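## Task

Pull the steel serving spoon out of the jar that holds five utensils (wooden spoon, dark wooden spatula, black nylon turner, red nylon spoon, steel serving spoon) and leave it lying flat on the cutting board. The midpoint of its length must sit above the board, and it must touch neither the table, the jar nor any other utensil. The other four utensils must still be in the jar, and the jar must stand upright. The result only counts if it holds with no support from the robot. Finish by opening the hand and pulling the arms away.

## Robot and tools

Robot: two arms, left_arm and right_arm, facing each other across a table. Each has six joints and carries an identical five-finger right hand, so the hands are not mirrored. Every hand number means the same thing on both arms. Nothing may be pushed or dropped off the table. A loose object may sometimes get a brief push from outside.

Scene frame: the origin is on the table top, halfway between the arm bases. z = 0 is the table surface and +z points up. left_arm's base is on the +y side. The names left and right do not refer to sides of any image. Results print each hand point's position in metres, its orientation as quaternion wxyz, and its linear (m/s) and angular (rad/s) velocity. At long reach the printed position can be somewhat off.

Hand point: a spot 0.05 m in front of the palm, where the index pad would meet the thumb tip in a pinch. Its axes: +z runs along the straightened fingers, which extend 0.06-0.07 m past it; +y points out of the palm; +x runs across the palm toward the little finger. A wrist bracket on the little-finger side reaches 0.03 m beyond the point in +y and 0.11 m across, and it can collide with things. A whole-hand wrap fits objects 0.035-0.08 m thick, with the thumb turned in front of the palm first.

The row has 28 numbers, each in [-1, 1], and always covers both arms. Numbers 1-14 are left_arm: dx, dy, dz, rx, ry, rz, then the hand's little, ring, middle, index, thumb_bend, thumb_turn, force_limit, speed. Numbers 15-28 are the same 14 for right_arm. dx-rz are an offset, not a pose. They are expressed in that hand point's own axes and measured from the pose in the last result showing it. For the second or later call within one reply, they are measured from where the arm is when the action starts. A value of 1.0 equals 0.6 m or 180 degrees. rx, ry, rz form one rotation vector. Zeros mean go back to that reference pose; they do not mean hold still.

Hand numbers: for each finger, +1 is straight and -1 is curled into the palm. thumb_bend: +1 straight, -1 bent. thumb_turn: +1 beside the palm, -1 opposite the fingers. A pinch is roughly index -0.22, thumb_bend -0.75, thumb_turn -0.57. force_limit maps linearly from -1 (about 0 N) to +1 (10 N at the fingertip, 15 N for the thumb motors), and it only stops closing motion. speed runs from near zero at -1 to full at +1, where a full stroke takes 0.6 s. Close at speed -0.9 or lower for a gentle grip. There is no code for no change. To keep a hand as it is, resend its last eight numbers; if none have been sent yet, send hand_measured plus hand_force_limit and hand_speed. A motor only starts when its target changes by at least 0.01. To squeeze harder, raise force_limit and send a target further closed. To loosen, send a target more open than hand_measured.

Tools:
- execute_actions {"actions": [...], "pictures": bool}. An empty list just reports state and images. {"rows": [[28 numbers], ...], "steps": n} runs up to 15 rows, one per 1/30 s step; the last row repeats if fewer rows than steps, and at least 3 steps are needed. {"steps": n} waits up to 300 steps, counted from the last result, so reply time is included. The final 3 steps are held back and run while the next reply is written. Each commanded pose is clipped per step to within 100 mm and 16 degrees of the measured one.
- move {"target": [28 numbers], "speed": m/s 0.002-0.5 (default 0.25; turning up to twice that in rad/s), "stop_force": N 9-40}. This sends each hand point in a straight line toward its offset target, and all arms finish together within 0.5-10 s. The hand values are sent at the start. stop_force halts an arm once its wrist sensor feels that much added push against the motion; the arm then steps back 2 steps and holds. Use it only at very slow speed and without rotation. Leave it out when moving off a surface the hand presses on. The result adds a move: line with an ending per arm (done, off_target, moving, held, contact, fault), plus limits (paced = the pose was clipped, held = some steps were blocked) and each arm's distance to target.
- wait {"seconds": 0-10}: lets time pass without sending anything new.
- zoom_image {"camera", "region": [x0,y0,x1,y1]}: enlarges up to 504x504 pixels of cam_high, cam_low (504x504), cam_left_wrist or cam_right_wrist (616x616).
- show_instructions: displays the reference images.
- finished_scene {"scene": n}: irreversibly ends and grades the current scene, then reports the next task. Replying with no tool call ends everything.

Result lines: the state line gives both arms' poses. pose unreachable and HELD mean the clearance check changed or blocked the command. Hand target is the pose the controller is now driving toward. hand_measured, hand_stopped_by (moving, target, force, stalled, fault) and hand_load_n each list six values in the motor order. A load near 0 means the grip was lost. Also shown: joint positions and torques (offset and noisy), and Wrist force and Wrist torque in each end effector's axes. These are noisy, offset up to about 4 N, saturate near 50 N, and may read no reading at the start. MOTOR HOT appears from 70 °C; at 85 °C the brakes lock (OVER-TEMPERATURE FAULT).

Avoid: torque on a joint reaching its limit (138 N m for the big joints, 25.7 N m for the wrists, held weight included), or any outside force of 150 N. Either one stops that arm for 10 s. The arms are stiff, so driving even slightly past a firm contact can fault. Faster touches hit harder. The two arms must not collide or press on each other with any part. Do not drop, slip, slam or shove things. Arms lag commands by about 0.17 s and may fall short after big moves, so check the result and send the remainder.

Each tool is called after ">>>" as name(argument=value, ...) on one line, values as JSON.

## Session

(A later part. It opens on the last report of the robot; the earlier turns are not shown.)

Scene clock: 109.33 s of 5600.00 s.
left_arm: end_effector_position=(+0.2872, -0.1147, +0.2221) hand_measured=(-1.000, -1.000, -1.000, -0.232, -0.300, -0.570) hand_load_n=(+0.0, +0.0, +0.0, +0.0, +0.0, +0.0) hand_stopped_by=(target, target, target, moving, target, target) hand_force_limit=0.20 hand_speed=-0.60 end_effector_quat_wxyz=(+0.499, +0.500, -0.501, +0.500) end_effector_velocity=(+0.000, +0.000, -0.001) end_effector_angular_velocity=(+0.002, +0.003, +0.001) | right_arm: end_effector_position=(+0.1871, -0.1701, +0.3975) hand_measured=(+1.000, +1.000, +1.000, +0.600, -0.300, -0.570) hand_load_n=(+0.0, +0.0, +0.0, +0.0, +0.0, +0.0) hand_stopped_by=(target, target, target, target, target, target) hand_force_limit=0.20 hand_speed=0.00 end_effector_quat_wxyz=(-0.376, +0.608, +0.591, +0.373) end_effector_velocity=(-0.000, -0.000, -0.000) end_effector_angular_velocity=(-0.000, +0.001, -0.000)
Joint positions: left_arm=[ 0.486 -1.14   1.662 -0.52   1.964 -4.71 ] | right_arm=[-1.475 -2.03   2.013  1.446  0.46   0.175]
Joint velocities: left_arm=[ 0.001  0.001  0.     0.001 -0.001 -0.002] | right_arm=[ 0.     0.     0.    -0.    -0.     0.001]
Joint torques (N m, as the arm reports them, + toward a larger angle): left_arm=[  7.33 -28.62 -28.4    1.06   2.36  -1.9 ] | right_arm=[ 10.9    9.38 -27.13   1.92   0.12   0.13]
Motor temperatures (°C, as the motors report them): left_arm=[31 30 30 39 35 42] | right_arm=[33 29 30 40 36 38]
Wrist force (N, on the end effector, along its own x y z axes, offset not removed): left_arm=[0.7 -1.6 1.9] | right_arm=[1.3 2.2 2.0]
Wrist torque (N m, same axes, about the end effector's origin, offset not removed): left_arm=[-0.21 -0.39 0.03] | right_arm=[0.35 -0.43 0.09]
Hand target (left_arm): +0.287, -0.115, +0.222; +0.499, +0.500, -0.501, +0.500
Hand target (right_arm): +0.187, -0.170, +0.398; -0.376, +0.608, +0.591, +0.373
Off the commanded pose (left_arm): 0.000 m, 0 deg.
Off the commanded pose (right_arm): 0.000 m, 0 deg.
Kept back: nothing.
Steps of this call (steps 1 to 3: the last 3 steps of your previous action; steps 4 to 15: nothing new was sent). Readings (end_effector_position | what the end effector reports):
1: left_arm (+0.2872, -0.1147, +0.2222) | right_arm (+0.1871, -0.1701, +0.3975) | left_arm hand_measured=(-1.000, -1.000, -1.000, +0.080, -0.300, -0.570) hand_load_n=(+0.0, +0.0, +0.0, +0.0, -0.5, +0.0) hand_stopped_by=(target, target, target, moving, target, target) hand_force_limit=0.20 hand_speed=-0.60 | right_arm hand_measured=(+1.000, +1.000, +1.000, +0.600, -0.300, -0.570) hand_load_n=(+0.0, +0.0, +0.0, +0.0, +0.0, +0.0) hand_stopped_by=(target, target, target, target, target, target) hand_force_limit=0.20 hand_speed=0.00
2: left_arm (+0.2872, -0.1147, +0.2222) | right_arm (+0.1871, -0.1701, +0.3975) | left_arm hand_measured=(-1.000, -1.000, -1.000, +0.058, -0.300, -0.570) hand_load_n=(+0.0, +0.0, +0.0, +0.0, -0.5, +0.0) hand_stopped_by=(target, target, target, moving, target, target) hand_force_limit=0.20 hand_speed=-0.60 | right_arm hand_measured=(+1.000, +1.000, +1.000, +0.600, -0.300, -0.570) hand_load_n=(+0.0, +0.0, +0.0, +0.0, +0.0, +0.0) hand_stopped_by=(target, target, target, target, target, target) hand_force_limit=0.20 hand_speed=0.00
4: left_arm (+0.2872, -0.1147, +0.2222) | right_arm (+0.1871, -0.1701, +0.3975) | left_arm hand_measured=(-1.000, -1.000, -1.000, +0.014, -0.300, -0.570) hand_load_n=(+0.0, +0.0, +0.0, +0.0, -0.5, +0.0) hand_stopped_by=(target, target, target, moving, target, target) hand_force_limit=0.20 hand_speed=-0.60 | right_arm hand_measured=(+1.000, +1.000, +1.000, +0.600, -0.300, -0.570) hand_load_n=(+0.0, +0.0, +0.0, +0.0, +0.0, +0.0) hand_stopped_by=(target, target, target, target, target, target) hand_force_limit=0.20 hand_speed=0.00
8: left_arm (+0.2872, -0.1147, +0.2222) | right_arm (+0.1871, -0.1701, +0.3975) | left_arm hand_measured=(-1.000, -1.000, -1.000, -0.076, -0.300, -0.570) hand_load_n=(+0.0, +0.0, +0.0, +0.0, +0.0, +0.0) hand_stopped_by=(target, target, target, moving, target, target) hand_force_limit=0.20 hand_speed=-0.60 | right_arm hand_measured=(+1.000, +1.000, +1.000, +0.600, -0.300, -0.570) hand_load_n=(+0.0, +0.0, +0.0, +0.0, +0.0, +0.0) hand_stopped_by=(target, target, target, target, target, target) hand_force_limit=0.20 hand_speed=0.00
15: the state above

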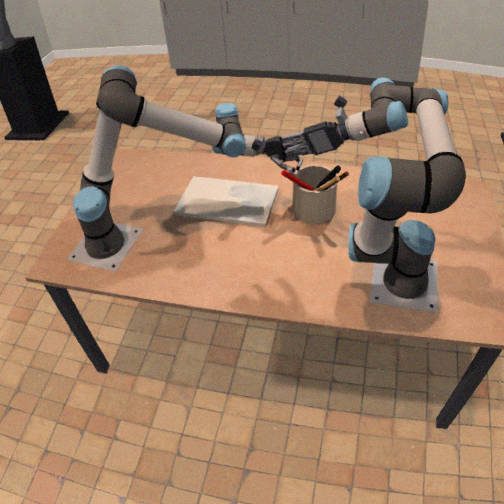

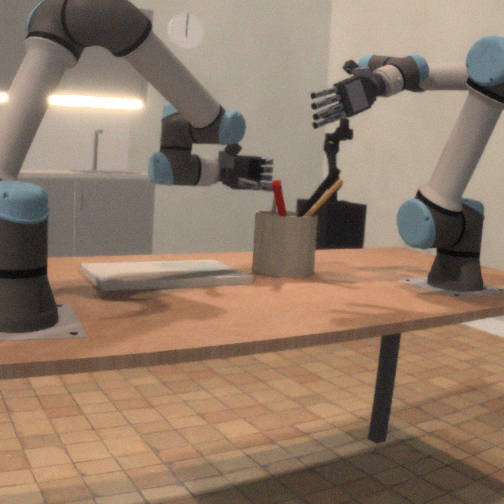

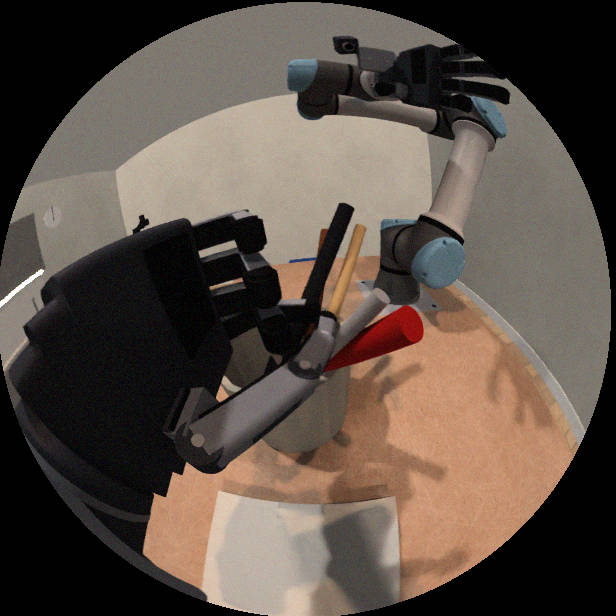

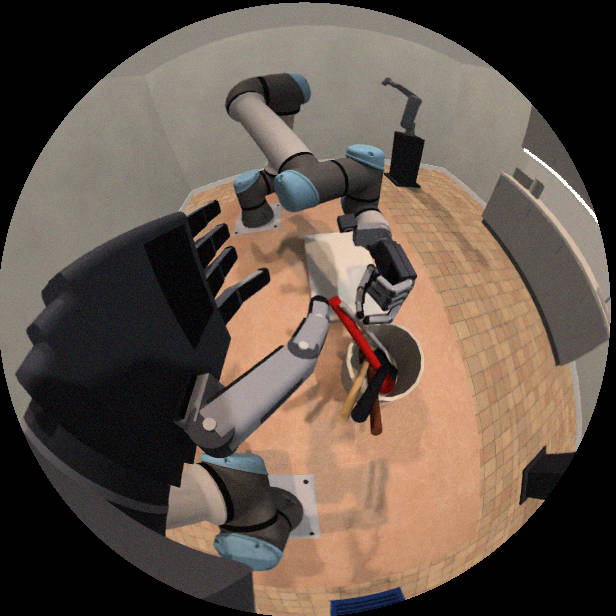

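>>> move(target=[0,0,-0.025,0,0,0,-1,-1,-1,0.35,-0.3,-0.57,0.2,0,0,0,0,0,0,0,1,1,1,0.6,-0.3,-0.57,0.2,0], speed=0.02)

>>> move(target=[0,0.03,0,0,0,0,-1,-1,-1,0.35,-0.3,-0.57,0.2,0,0,0,0,0,0,0,1,1,1,0.6,-0.3,-0.57,0.2,0], speed=0.015)

>>> zoom_image(camera="cam_right_wrist", region=[300,230,460,420])

>>> zoom_image(camera="cam_left_wrist", region=[220,220,460,420])

Scene clock: 110.73 s of 5600.00 s.
left_arm: end_effector_position=(+0.2872, -0.1001, +0.2222) hand_measured=(-1.000, -1.000, -1.000, +0.350, -0.300, -0.570) hand_load_n=(+0.0, +0.0, +0.0, +0.0, +0.0, +0.0) hand_stopped_by=(target, target, target, target, target, target) hand_force_limit=0.20 hand_speed=0.00 end_effector_quat_wxyz=(+0.499, +0.500, -0.501, +0.500) end_effector_velocity=(-0.000, +0.003, -0.000) end_effector_angular_velocity=(+0.000, -0.000, -0.000) | right_arm: end_effector_position=(+0.1871, -0.1701, +0.3975) hand_measured=(+1.000, +1.000, +1.000, +0.600, -0.300, -0.570) hand_load_n=(+0.0, +0.0, +0.0, +0.0, +0.0, +0.0) hand_stopped_by=(target, target, target, target, target, target) hand_force_limit=0.20 hand_speed=0.00 end_effector_quat_wxyz=(-0.376, +0.608, +0.591, +0.373) end_effector_velocity=(-0.000, +0.000, +0.000) end_effector_angular_velocity=(-0.000, -0.001, +0.001)
Joint positions: left_arm=[ 0.498 -1.164  1.699 -0.533  1.975 -4.71 ] | right_arm=[-1.475 -2.03   2.013  1.446  0.46   0.175]
Joint velocities: left_arm=[ 0.002 -0.004  0.007 -0.003  0.002  0.   ] | right_arm=[ 0.    -0.     0.    -0.     0.    -0.001]
Joint torques (N m, as the arm reports them, + toward a larger angle): left_arm=[  9.06 -50.22 -12.8   -3.96   2.32   2.01] | right_arm=[ 10.28  10.18 -26.86   1.67   0.02   0.11]
Motor temperatures (°C, as the motors report them): left_arm=[31 30 30 39 35 42] | right_arm=[33 29 30 40 36 38]
Wrist force (N, on the end effector, along its own x y z axes, offset not removed): left_arm=[-0.5 -1.8 1.3] | right_arm=[1.6 2.8 0.2]
Wrist torque (N m, same axes, about the end effector's origin, offset not removed): left_arm=[-0.30 -0.16 0.07] | right_arm=[0.58 -0.38 0.08]
Hand target (left_arm): +0.287, -0.100, +0.222; +0.499, +0.500, -0.501, +0.500
Hand target (right_arm): +0.187, -0.170, +0.398; -0.376, +0.608, +0.591, +0.373
Off the commanded pose (left_arm): 0.000 m, 0 deg.
Off the commanded pose (right_arm): 0.000 m, 0 deg.
Kept back: nothing.
move: done

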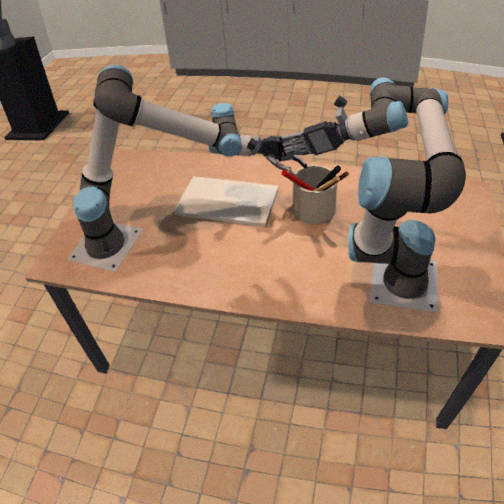

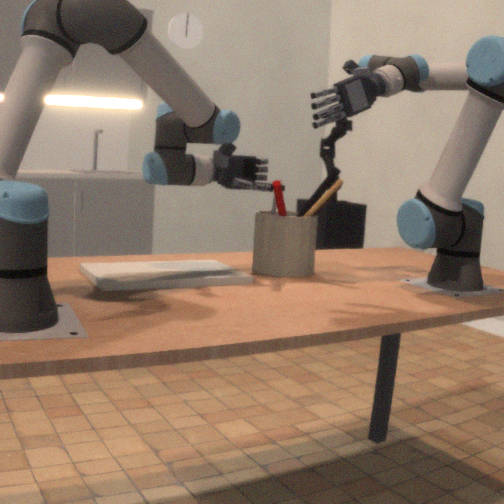

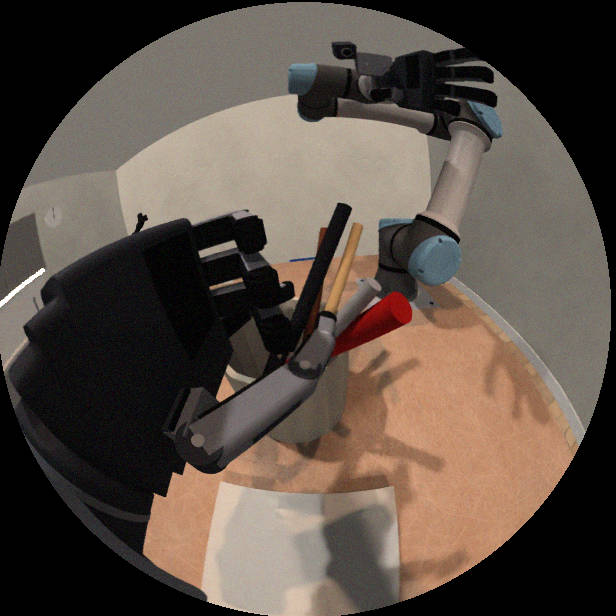

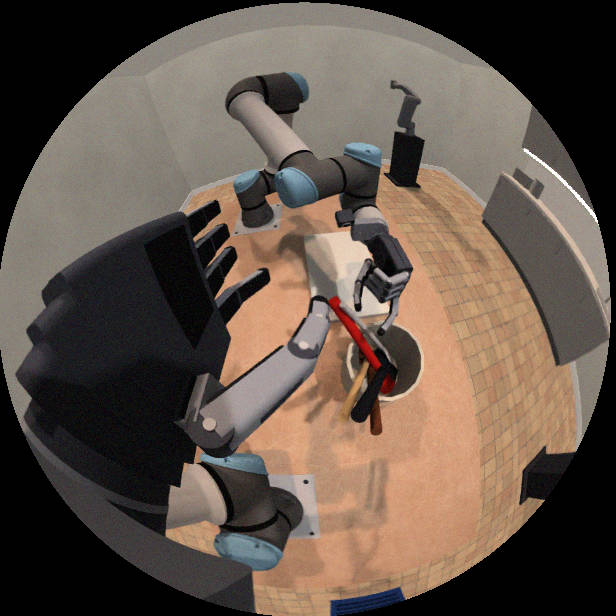

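Scene clock: 112.23 s of 5600.00 s.
left_arm: end_effector_position=(+0.2696, -0.1000, +0.2222) hand_measured=(-1.000, -1.000, -1.000, +0.350, -0.300, -0.570) hand_load_n=(+0.0, +0.0, +0.0, +0.0, -0.5, +0.5) hand_stopped_by=(target, target, target, target, target, target) hand_force_limit=0.20 hand_speed=0.00 end_effector_quat_wxyz=(+0.499, +0.500, -0.501, +0.500) end_effector_velocity=(-0.003, +0.000, +0.000) end_effector_angular_velocity=(-0.000, -0.001, -0.001) | right_arm: end_effector_position=(+0.1871, -0.1701, +0.3975) hand_measured=(+1.000, +1.000, +1.000, +0.600, -0.300, -0.570) hand_load_n=(+0.0, +0.0, +0.0, +0.0, +0.0, +0.0) hand_stopped_by=(target, target, target, target, target, target) hand_force_limit=0.20 hand_speed=0.00 end_effector_quat_wxyz=(-0.376, +0.608, +0.591, +0.373) end_effector_velocity=(+0.000, -0.000, -0.000) end_effector_angular_velocity=(-0.000, +0.001, -0.001)
Joint positions: left_arm=[ 0.465 -1.187  1.732 -0.544  1.943 -4.71 ] | right_arm=[-1.475 -2.03   2.013  1.446  0.46   0.175]
Joint velocities: left_arm=[-0.006 -0.004  0.005 -0.001 -0.005  0.001] | right_arm=[-0.     0.     0.    -0.     0.     0.001]
Joint torques (N m, as the arm reports them, + toward a larger angle): left_arm=[ -7.39 -48.56 -13.83  -3.91  -1.94  -2.2 ] | right_arm=[ 10.69  10.86 -26.04   1.82   0.03  -0.04]
Motor temperatures (°C, as the motors report them): left_arm=[31 30 30 39 35 42] | right_arm=[33 29 30 40 36 38]
Wrist force (N, on the end effector, along its own x y z axes, offset not removed): left_arm=[0.1 -2.3 0.1] | right_arm=[2.8 2.1 1.5]
Wrist torque (N m, same axes, about the end effector's origin, offset not removed): left_arm=[-0.29 -0.20 0.02] | right_arm=[0.49 -0.69 0.15]
Hand target (left_arm): +0.269, -0.100, +0.222; +0.499, +0.500, -0.501, +0.500
Hand target (right_arm): +0.187, -0.170, +0.398; -0.376, +0.608, +0.591, +0.373
Off the commanded pose (left_arm): 0.000 m, 0 deg.
Off the commanded pose (right_arm): 0.000 m, 0 deg.
Kept back: nothing.
move: done

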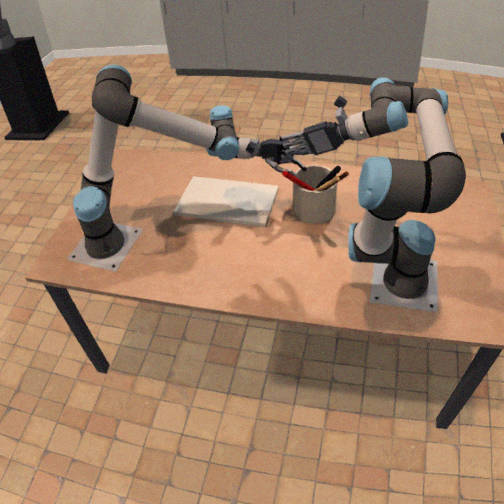

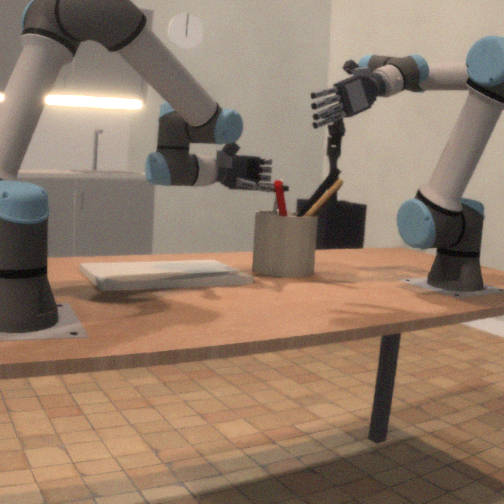

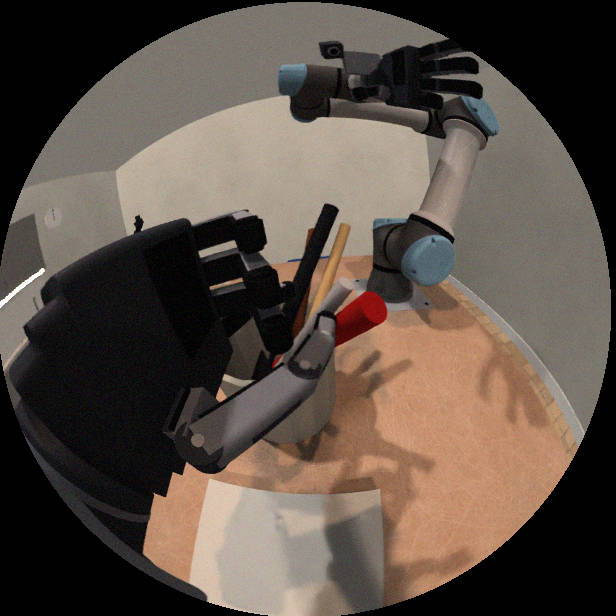

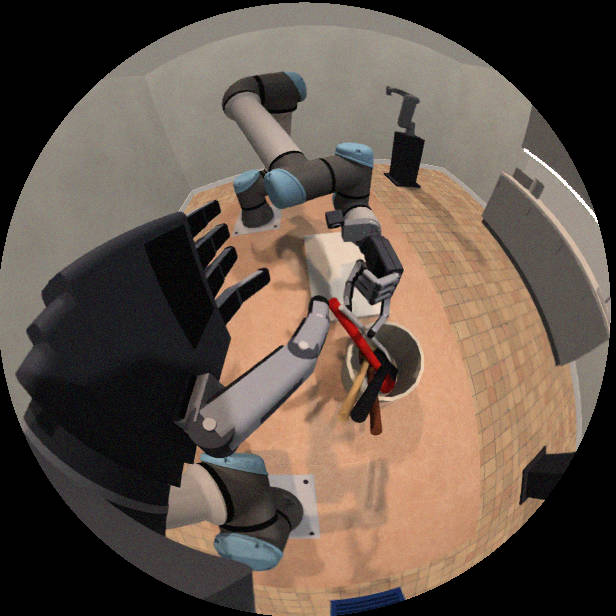

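Region (300, 230, 460, 420) of cam_right_wrist's 616x616 image, scaled by 2.653, with more detail than that image has; it fills the left 424 columns of this view, and the rest is white.

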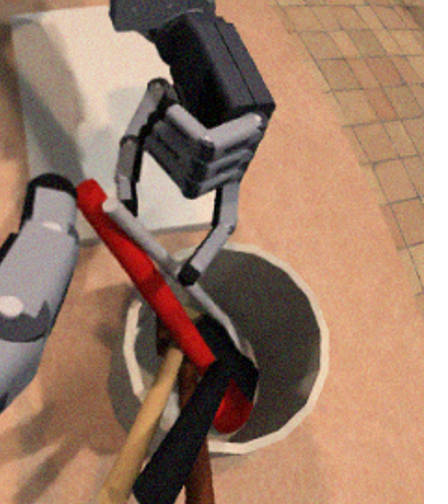

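Region (220, 220, 460, 420) of cam_left_wrist's 616x616 image, scaled by 2.100, with more detail than that image has.

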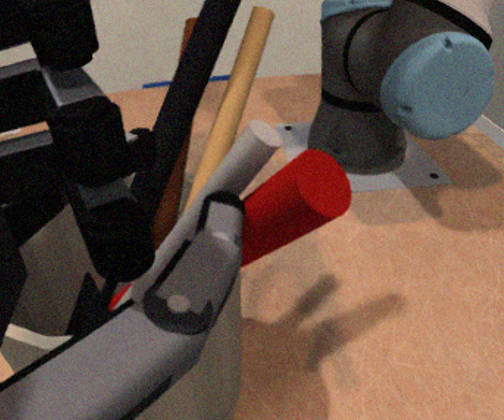

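Index is over the steel now; close.

>>> execute_actions(actions=[{"rows":[[0,0,0,0,0,0,-1,-1,-1,-0.5,-0.3,-0.57,0.2,-0.6,0,0,0,0,0,0,1,1,1,0.6,-0.3,-0.57,0.2,0]],"steps":15}])

>>> execute_actions(actions=[{"steps":25}], pictures=true)

>>> zoom_image(camera="cam_right_wrist", region=[300,230,460,420])

Scene clock: 112.73 s of 5600.00 s.
left_arm: end_effector_position=(+0.2695, -0.1001, +0.2223) hand_measured=(-1.000, -1.000, -1.000, +0.152, -0.300, -0.570) hand_load_n=(+0.0, +0.0, +0.0, +0.0, +0.0, +0.0) hand_stopped_by=(target, target, target, moving, target, target) hand_force_limit=0.20 hand_speed=-0.60 end_effector_quat_wxyz=(+0.499, +0.500, -0.501, +0.500) end_effector_velocity=(-0.001, +0.000, -0.001) end_effector_angular_velocity=(+0.002, +0.001, -0.002) | right_arm: end_effector_position=(+0.1871, -0.1701, +0.3975) hand_measured=(+1.000, +1.000, +1.000, +0.600, -0.300, -0.570) hand_load_n=(+0.0, +0.0, +0.0, +0.0, +0.0, +0.0) hand_stopped_by=(target, target, target, target, target, target) hand_force_limit=0.20 hand_speed=0.00 end_effector_quat_wxyz=(-0.376, +0.608, +0.591, +0.373) end_effector_velocity=(-0.000, -0.000, -0.000) end_effector_angular_velocity=(-0.001, +0.002, -0.001)
Joint positions: left_arm=[ 0.465 -1.187  1.732 -0.544  1.943 -4.71 ] | right_arm=[-1.475 -2.03   2.013  1.446  0.46   0.175]
Joint velocities: left_arm=[-0.001  0.001 -0.     0.001  0.002 -0.   ] | right_arm=[ 0.    -0.     0.    -0.     0.001  0.002]
Joint torques (N m, as the arm reports them, + toward a larger angle): left_arm=[  7.1  -26.4  -28.1   -1.89   2.28  -2.11] | right_arm=[ 10.16   9.55 -25.76   1.6    0.19  -0.08]
Motor temperatures (°C, as the motors report them): left_arm=[31 30 30 39 35 42] | right_arm=[33 29 30 40 36 38]
Wrist force (N, on the end effector, along its own x y z axes, offset not removed): left_arm=[0.2 -1.1 0.8] | right_arm=[2.1 2.9 4.2]
Wrist torque (N m, same axes, about the end effector's origin, offset not removed): left_arm=[-0.21 -0.29 0.09] | right_arm=[0.36 -0.64 0.17]
Steps of this call (steps 1 to 3: nothing new was sent; steps 4 to 15: the first 12 steps of this action). Readings (end_effector_position | what the end effector reports):
4: left_arm (+0.2693, -0.1000, +0.2222) | right_arm (+0.1871, -0.1701, +0.3975) | left_arm hand_measured=(-1.000, -1.000, -1.000, +0.350, -0.300, -0.570) hand_load_n=(+0.0, +0.0, +0.0, +0.0, -0.5, +0.0) hand_stopped_by=(target, target, target, moving, target, target) hand_force_limit=0.20 hand_speed=-0.60 | right_arm hand_measured=(+1.000, +1.000, +1.000, +0.600, -0.300, -0.570) hand_load_n=(+0.0, +0.0, +0.0, +0.0, +0.0, +0.0) hand_stopped_by=(target, target, target, target, target, target) hand_force_limit=0.20 hand_speed=0.00
5: left_arm (+0.2693, -0.1000, +0.2222) | right_arm (+0.1871, -0.1701, +0.3975) | left_arm hand_measured=(-1.000, -1.000, -1.000, +0.350, -0.300, -0.570) hand_load_n=(+0.0, +0.0, +0.0, +0.0, -0.5, +0.0) hand_stopped_by=(target, target, target, moving, target, target) hand_force_limit=0.20 hand_speed=-0.60 | right_arm hand_measured=(+1.000, +1.000, +1.000, +0.600, -0.300, -0.570) hand_load_n=(+0.0, +0.0, +0.0, +0.0, +0.0, +0.0) hand_stopped_by=(target, target, target, target, target, target) hand_force_limit=0.20 hand_speed=0.00
7: left_arm (+0.2693, -0.1000, +0.2222) | right_arm (+0.1871, -0.1701, +0.3975) | left_arm hand_measured=(-1.000, -1.000, -1.000, +0.330, -0.300, -0.570) hand_load_n=(+0.0, +0.0, +0.0, +0.0, -0.5, +0.0) hand_stopped_by=(target, target, target, moving, target, target) hand_force_limit=0.20 hand_speed=-0.60 | right_arm hand_measured=(+1.000, +1.000, +1.000, +0.600, -0.300, -0.570) hand_load_n=(+0.0, +0.0, +0.0, +0.0, +0.0, +0.0) hand_stopped_by=(target, target, target, target, target, target) hand_force_limit=0.20 hand_speed=0.00
11: left_arm (+0.2695, -0.1001, +0.2223) | right_arm (+0.1871, -0.1701, +0.3975) | left_arm hand_measured=(-1.000, -1.000, -1.000, +0.240, -0.300, -0.570) hand_load_n=(+0.0, +0.0, +0.0, +0.0, +0.0, +0.0) hand_stopped_by=(target, target, target, moving, target, target) hand_force_limit=0.20 hand_speed=-0.60 | right_arm hand_measured=(+1.000, +1.000, +1.000, +0.600, -0.300, -0.570) hand_load_n=(+0.0, +0.0, +0.0, +0.0, +0.0, +0.0) hand_stopped_by=(target, target, target, target, target, target) hand_force_limit=0.20 hand_speed=0.00
15: the state above

Scene clock: 113.57 s of 5600.00 s.
left_arm: end_effector_position=(+0.2696, -0.1000, +0.2222) hand_measured=(-1.000, -1.000, -1.000, -0.156, -0.300, -0.570) hand_load_n=(+0.0, +0.0, +0.0, +1.5, +0.5, +0.5) hand_stopped_by=(target, target, target, force, target, target) hand_force_limit=0.20 hand_speed=-0.60 end_effector_quat_wxyz=(+0.499, +0.500, -0.501, +0.500) end_effector_velocity=(-0.000, -0.000, -0.002) end_effector_angular_velocity=(+0.003, +0.000, -0.000) | right_arm: end_effector_position=(+0.1871, -0.1701, +0.3975) hand_measured=(+1.000, +1.000, +1.000, +0.600, -0.300, -0.570) hand_load_n=(+0.0, +0.0, +0.0, +0.0, +0.0, +0.0) hand_stopped_by=(target, target, target, target, target, target) hand_force_limit=0.20 hand_speed=0.00 end_effector_quat_wxyz=(-0.376, +0.608, +0.591, +0.373) end_effector_velocity=(-0.000, -0.000, -0.000) end_effector_angular_velocity=(-0.001, -0.001, +0.000)
Joint positions: left_arm=[ 0.465 -1.187  1.732 -0.544  1.943 -4.71 ] | right_arm=[-1.475 -2.03   2.013  1.446  0.46   0.175]
Joint velocities: left_arm=[-0.001  0.002  0.     0.001 -0.     0.001] | right_arm=[ 0.    -0.    -0.     0.     0.001 -0.001]
Joint torques (N m, as the arm reports them, + toward a larger angle): left_arm=[  4.11 -26.24 -23.46   1.26   2.5   -1.97] | right_arm=[ 11.45  10.42 -26.73   1.51   0.05  -0.05]
Motor temperatures (°C, as the motors report them): left_arm=[31 30 30 39 35 42] | right_arm=[33 29 30 40 36 38]
Wrist force (N, on the end effector, along its own x y z axes, offset not removed): left_arm=[0.9 -1.3 1.3] | right_arm=[0.4 3.1 2.0]
Wrist torque (N m, same axes, about the end effector's origin, offset not removed): left_arm=[-0.09 -0.34 0.09] | right_arm=[0.59 -0.33 0.05]
Hand target (left_arm): +0.270, -0.100, +0.222; +0.499, +0.500, -0.501, +0.500
Hand target (right_arm): +0.187, -0.170, +0.398; -0.376, +0.608, +0.591, +0.373
Off the commanded pose (left_arm): 0.000 m, 0 deg.
Off the commanded pose (right_arm): 0.000 m, 0 deg.
Kept back: nothing.
Steps of this call (steps 1 to 3: the last 3 steps of your previous action; steps 4 to 25: nothing new was sent). Readings (end_effector_position | what the end effector reports):
1: left_arm (+0.2695, -0.1001, +0.2223) | right_arm (+0.1871, -0.1701, +0.3975) | left_arm hand_measured=(-1.000, -1.000, -1.000, +0.130, -0.300, -0.570) hand_load_n=(+0.0, +0.0, +0.0, +0.0, +0.0, +0.0) hand_stopped_by=(target, target, target, moving, target, target) hand_force_limit=0.20 hand_speed=-0.60 | right_arm hand_measured=(+1.000, +1.000, +1.000, +0.600, -0.300, -0.570) hand_load_n=(+0.0, +0.0, +0.0, +0.0, +0.0, +0.0) hand_stopped_by=(target, target, target, target, target, target) hand_force_limit=0.20 hand_speed=0.00
2: left_arm (+0.2695, -0.1001, +0.2223) | right_arm (+0.1871, -0.1701, +0.3975) | left_arm hand_measured=(-1.000, -1.000, -1.000, +0.108, -0.300, -0.570) hand_load_n=(+0.0, +0.0, +0.0, +0.0, +0.0, +0.0) hand_stopped_by=(target, target, target, moving, target, target) hand_force_limit=0.20 hand_speed=-0.60 | right_arm hand_measured=(+1.000, +1.000, +1.000, +0.600, -0.300, -0.570) hand_load_n=(+0.0, +0.0, +0.0, +0.0, +0.0, +0.0) hand_stopped_by=(target, target, target, target, target, target) hand_force_limit=0.20 hand_speed=0.00
4: left_arm (+0.2695, -0.1001, +0.2222) | right_arm (+0.1871, -0.1701, +0.3975) | left_arm hand_measured=(-1.000, -1.000, -1.000, +0.064, -0.300, -0.570) hand_load_n=(+0.0, +0.0, +0.0, +0.0, +0.0, +0.0) hand_stopped_by=(target, target, target, moving, target, target) hand_force_limit=0.20 hand_speed=-0.60 | right_arm hand_measured=(+1.000, +1.000, +1.000, +0.600, -0.300, -0.570) hand_load_n=(+0.0, +0.0, +0.0, +0.0, +0.0, +0.0) hand_stopped_by=(target, target, target, target, target, target) hand_force_limit=0.20 hand_speed=0.00
8: left_arm (+0.2696, -0.1001, +0.2222) | right_arm (+0.1871, -0.1701, +0.3975) | left_arm hand_measured=(-1.000, -1.000, -1.000, -0.026, -0.300, -0.570) hand_load_n=(+0.0, +0.0, +0.0, +0.0, +0.0, +0.0) hand_stopped_by=(target, target, target, moving, target, target) hand_force_limit=0.20 hand_speed=-0.60 | right_arm hand_measured=(+1.000, +1.000, +1.000, +0.600, -0.300, -0.570) hand_load_n=(+0.0, +0.0, +0.0, +0.0, +0.0, +0.0) hand_stopped_by=(target, target, target, target, target, target) hand_force_limit=0.20 hand_speed=0.00
25: the state above

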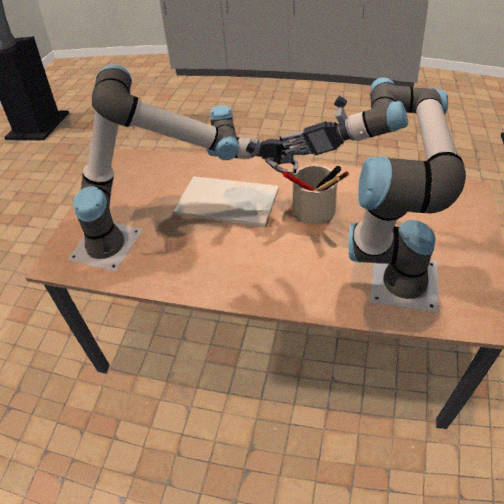

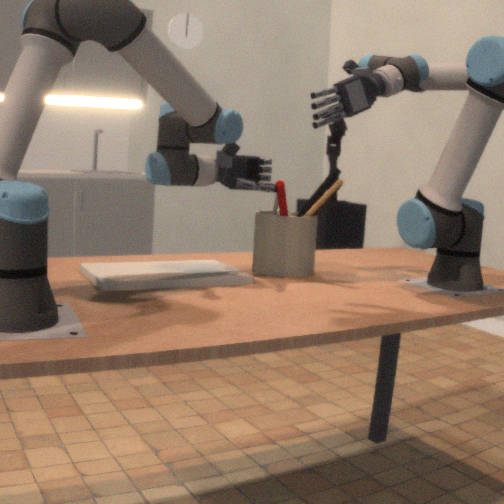

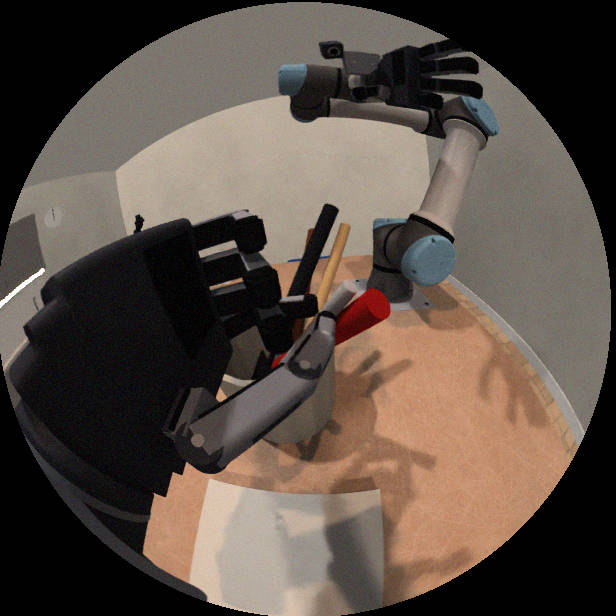

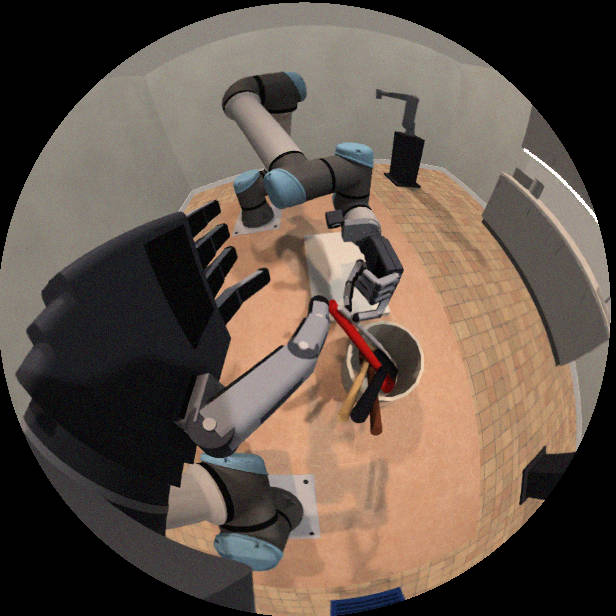

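Region (300, 230, 460, 420) of cam_right_wrist's 616x616 image, scaled by 2.653, with more detail than that image has; it fills the left 424 columns of this view, and the rest is white.

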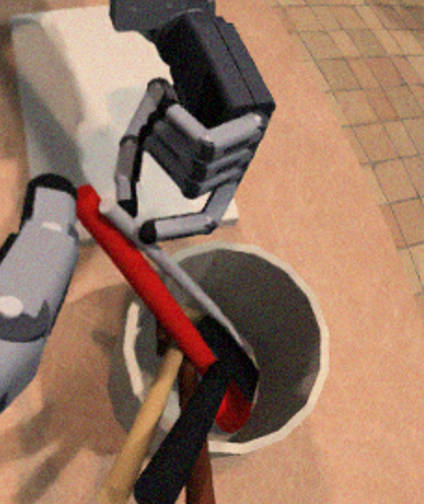

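Contact. Squeeze, move right arm away, then lift a little.

>>> move(target=[0,0,0,0,0,0,-1,-1,-1,-0.6,-0.7,-0.57,0.9,-0.7,0,0,-0.2,0,0,0,1,1,1,0.6,-0.3,-0.57,0.2,0], speed=0.15)

>>> move(target=[0.1,0,0,0,0,0,-1,-1,-1,-0.6,-0.7,-0.57,0.9,-0.7,0,0,0,0,0,0,1,1,1,0.6,-0.3,-0.57,0.2,0], speed=0.03)

Scene clock: 116.40 s of 5600.00 s.
left_arm: end_effector_position=(+0.2696, -0.1000, +0.2222) hand_measured=(-1.000, -1.000, -1.000, -0.302, -0.466, -0.570) hand_load_n=(+0.0, +0.0, +0.0, +12.0, +14.5, +0.5) hand_stopped_by=(target, target, target, force, force, target) hand_force_limit=0.90 hand_speed=-0.70 end_effector_quat_wxyz=(+0.499, +0.500, -0.501, +0.500) end_effector_velocity=(-0.001, +0.000, +0.001) end_effector_angular_velocity=(-0.000, -0.000, -0.001) | right_arm: end_effector_position=(+0.1873, -0.2765, +0.4505) hand_measured=(+1.000, +1.000, +1.000, +0.600, -0.300, -0.570) hand_load_n=(+0.0, +0.0, +0.0, +0.0, +0.0, +0.0) hand_stopped_by=(target, target, target, target, target, target) hand_force_limit=0.20 hand_speed=0.00 end_effector_quat_wxyz=(-0.404, +0.602, +0.612, +0.316) end_effector_velocity=(+0.000, +0.000, +0.000) end_effector_angular_velocity=(+0.000, -0.002, -0.000)
Joint positions: left_arm=[ 0.465 -1.187  1.732 -0.544  1.943 -4.71 ] | right_arm=[-2.726 -2.427  2.237  2.825  1.352 -1.338]
Joint velocities: left_arm=[-0.001 -0.002  0.001  0.     0.001  0.   ] | right_arm=[ 0.002 -0.     0.     0.    -0.002 -0.   ]
Joint torques (N m, as the arm reports them, + toward a larger angle): left_arm=[  2.04 -29.42 -21.79   0.61   1.2   -1.95] | right_arm=[ 15.91  20.99 -17.65   2.79  -1.72  -0.07]
Motor temperatures (°C, as the motors report them): left_arm=[31 30 30 39 35 42] | right_arm=[33 29 30 40 36 38]
Wrist force (N, on the end effector, along its own x y z axes, offset not removed): left_arm=[0.2 -3.2 1.2] | right_arm=[0.5 3.0 2.2]
Wrist torque (N m, same axes, about the end effector's origin, offset not removed): left_arm=[-0.19 -0.08 0.01] | right_arm=[0.50 -0.35 0.02]
Hand target (left_arm): +0.270, -0.100, +0.222; +0.499, +0.500, -0.501, +0.500
Hand target (right_arm): +0.187, -0.277, +0.451; -0.404, +0.602, +0.612, +0.316
Off the commanded pose (left_arm): 0.000 m, 0 deg.
Off the commanded pose (right_arm): 0.002 m, 8 deg.
Kept back: nothing.
move: held (right_arm); limits=paced,held; held on 4 of 78 steps (right_arm), including the last (right_arm)
pose unreachable (right arm): on one or more control steps of this call this arm could not follow its commanded pose, so it was not sent that pose on those steps. On the call's last step it was still not sent that pose. It may still have moved: this result reports where it is.
cause: the commanded pose would bring two parts of the arm too close to each other (joints 3 (elbow) to 6 (wrist 3) lie between them).

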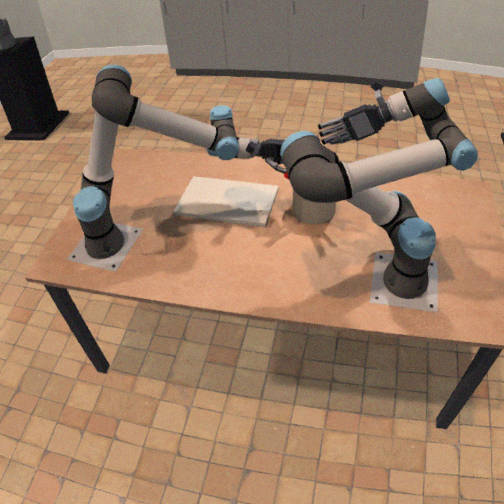

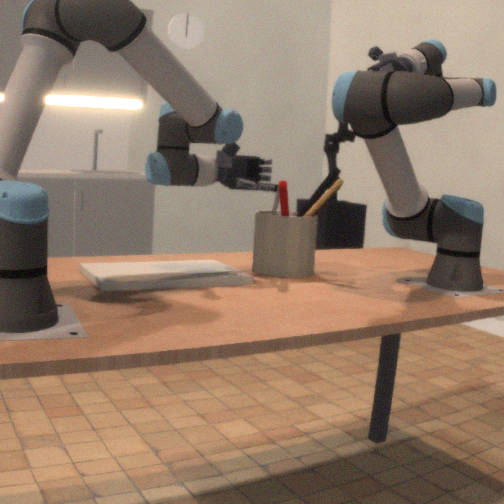

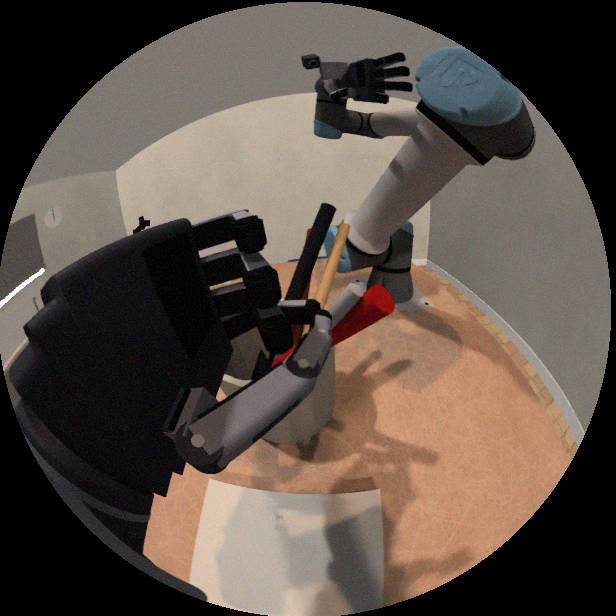

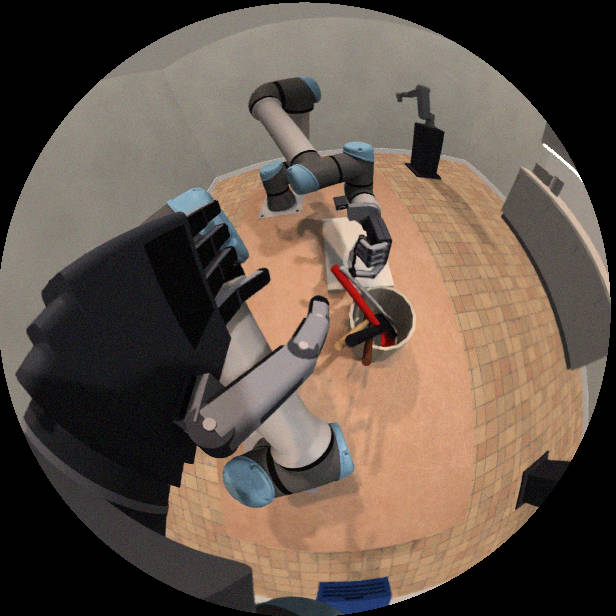

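Scene clock: 119.03 s of 5600.00 s.
left_arm: end_effector_position=(+0.2695, -0.1001, +0.2819) hand_measured=(-1.000, -1.000, -1.000, -0.302, -0.466, -0.570) hand_load_n=(+0.0, +0.0, +0.0, +11.5, +14.5, +0.5) hand_stopped_by=(target, target, target, force, force, target) hand_force_limit=0.90 hand_speed=-0.70 end_effector_quat_wxyz=(+0.499, +0.500, -0.501, +0.500) end_effector_velocity=(+0.001, +0.000, +0.001) end_effector_angular_velocity=(+0.002, +0.001, +0.001) | right_arm: end_effector_position=(+0.1873, -0.2765, +0.4506) hand_measured=(+1.000, +1.000, +1.000, +0.600, -0.300, -0.570) hand_load_n=(+0.0, +0.0, +0.0, +0.0, +0.0, +0.0) hand_stopped_by=(target, target, target, target, target, target) hand_force_limit=0.20 hand_speed=0.00 end_effector_quat_wxyz=(-0.404, +0.602, +0.612, +0.316) end_effector_velocity=(-0.000, -0.000, -0.000) end_effector_angular_velocity=(+0.000, +0.001, +0.001)
Joint positions: left_arm=[ 0.465 -1.251  1.653 -0.4    1.943 -4.71 ] | right_arm=[-2.726 -2.427  2.237  2.825  1.352 -1.338]
Joint velocities: left_arm=[ 0.001 -0.001 -0.003  0.006 -0.     0.   ] | right_arm=[-0.     0.     0.    -0.     0.001 -0.   ]
Joint torques (N m, as the arm reports them, + toward a larger angle): left_arm=[ -6.56 -47.73 -29.77   1.    -1.57  -0.69] | right_arm=[ 12.52  19.12 -28.4    5.38  -1.65  -2.02]
Motor temperatures (°C, as the motors report them): left_arm=[31 30 30 39 35 42] | right_arm=[33 29 30 40 36 38]
Wrist force (N, on the end effector, along its own x y z axes, offset not removed): left_arm=[-1.2 -2.0 0.9] | right_arm=[1.0 3.2 1.6]
Wrist torque (N m, same axes, about the end effector's origin, offset not removed): left_arm=[-0.31 -0.09 -0.10] | right_arm=[0.58 -0.40 0.14]
Hand target (left_arm): +0.270, -0.100, +0.282; +0.499, +0.500, -0.501, +0.500
Hand target (right_arm): +0.187, -0.276, +0.451; -0.404, +0.602, +0.612, +0.316
Off the commanded pose (left_arm): 0.000 m, 0 deg.
Off the commanded pose (right_arm): 0.000 m, 0 deg.
Kept back: nothing.
move: done

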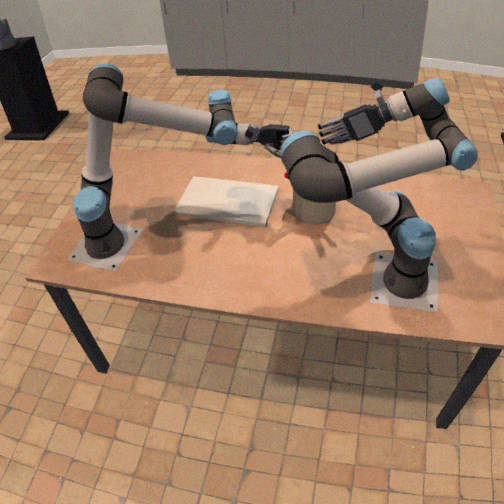

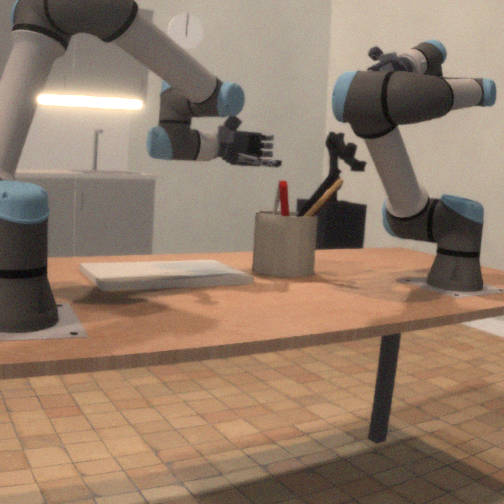

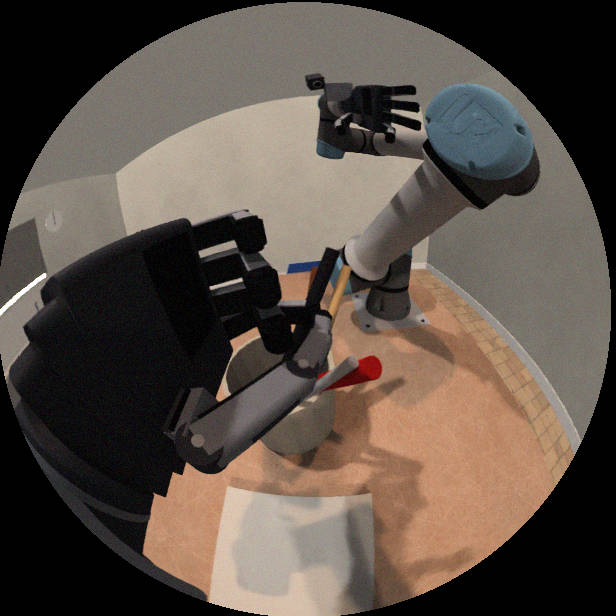

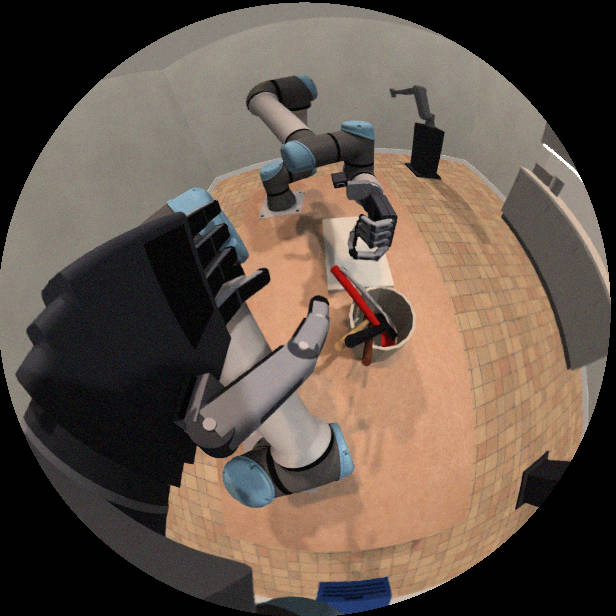

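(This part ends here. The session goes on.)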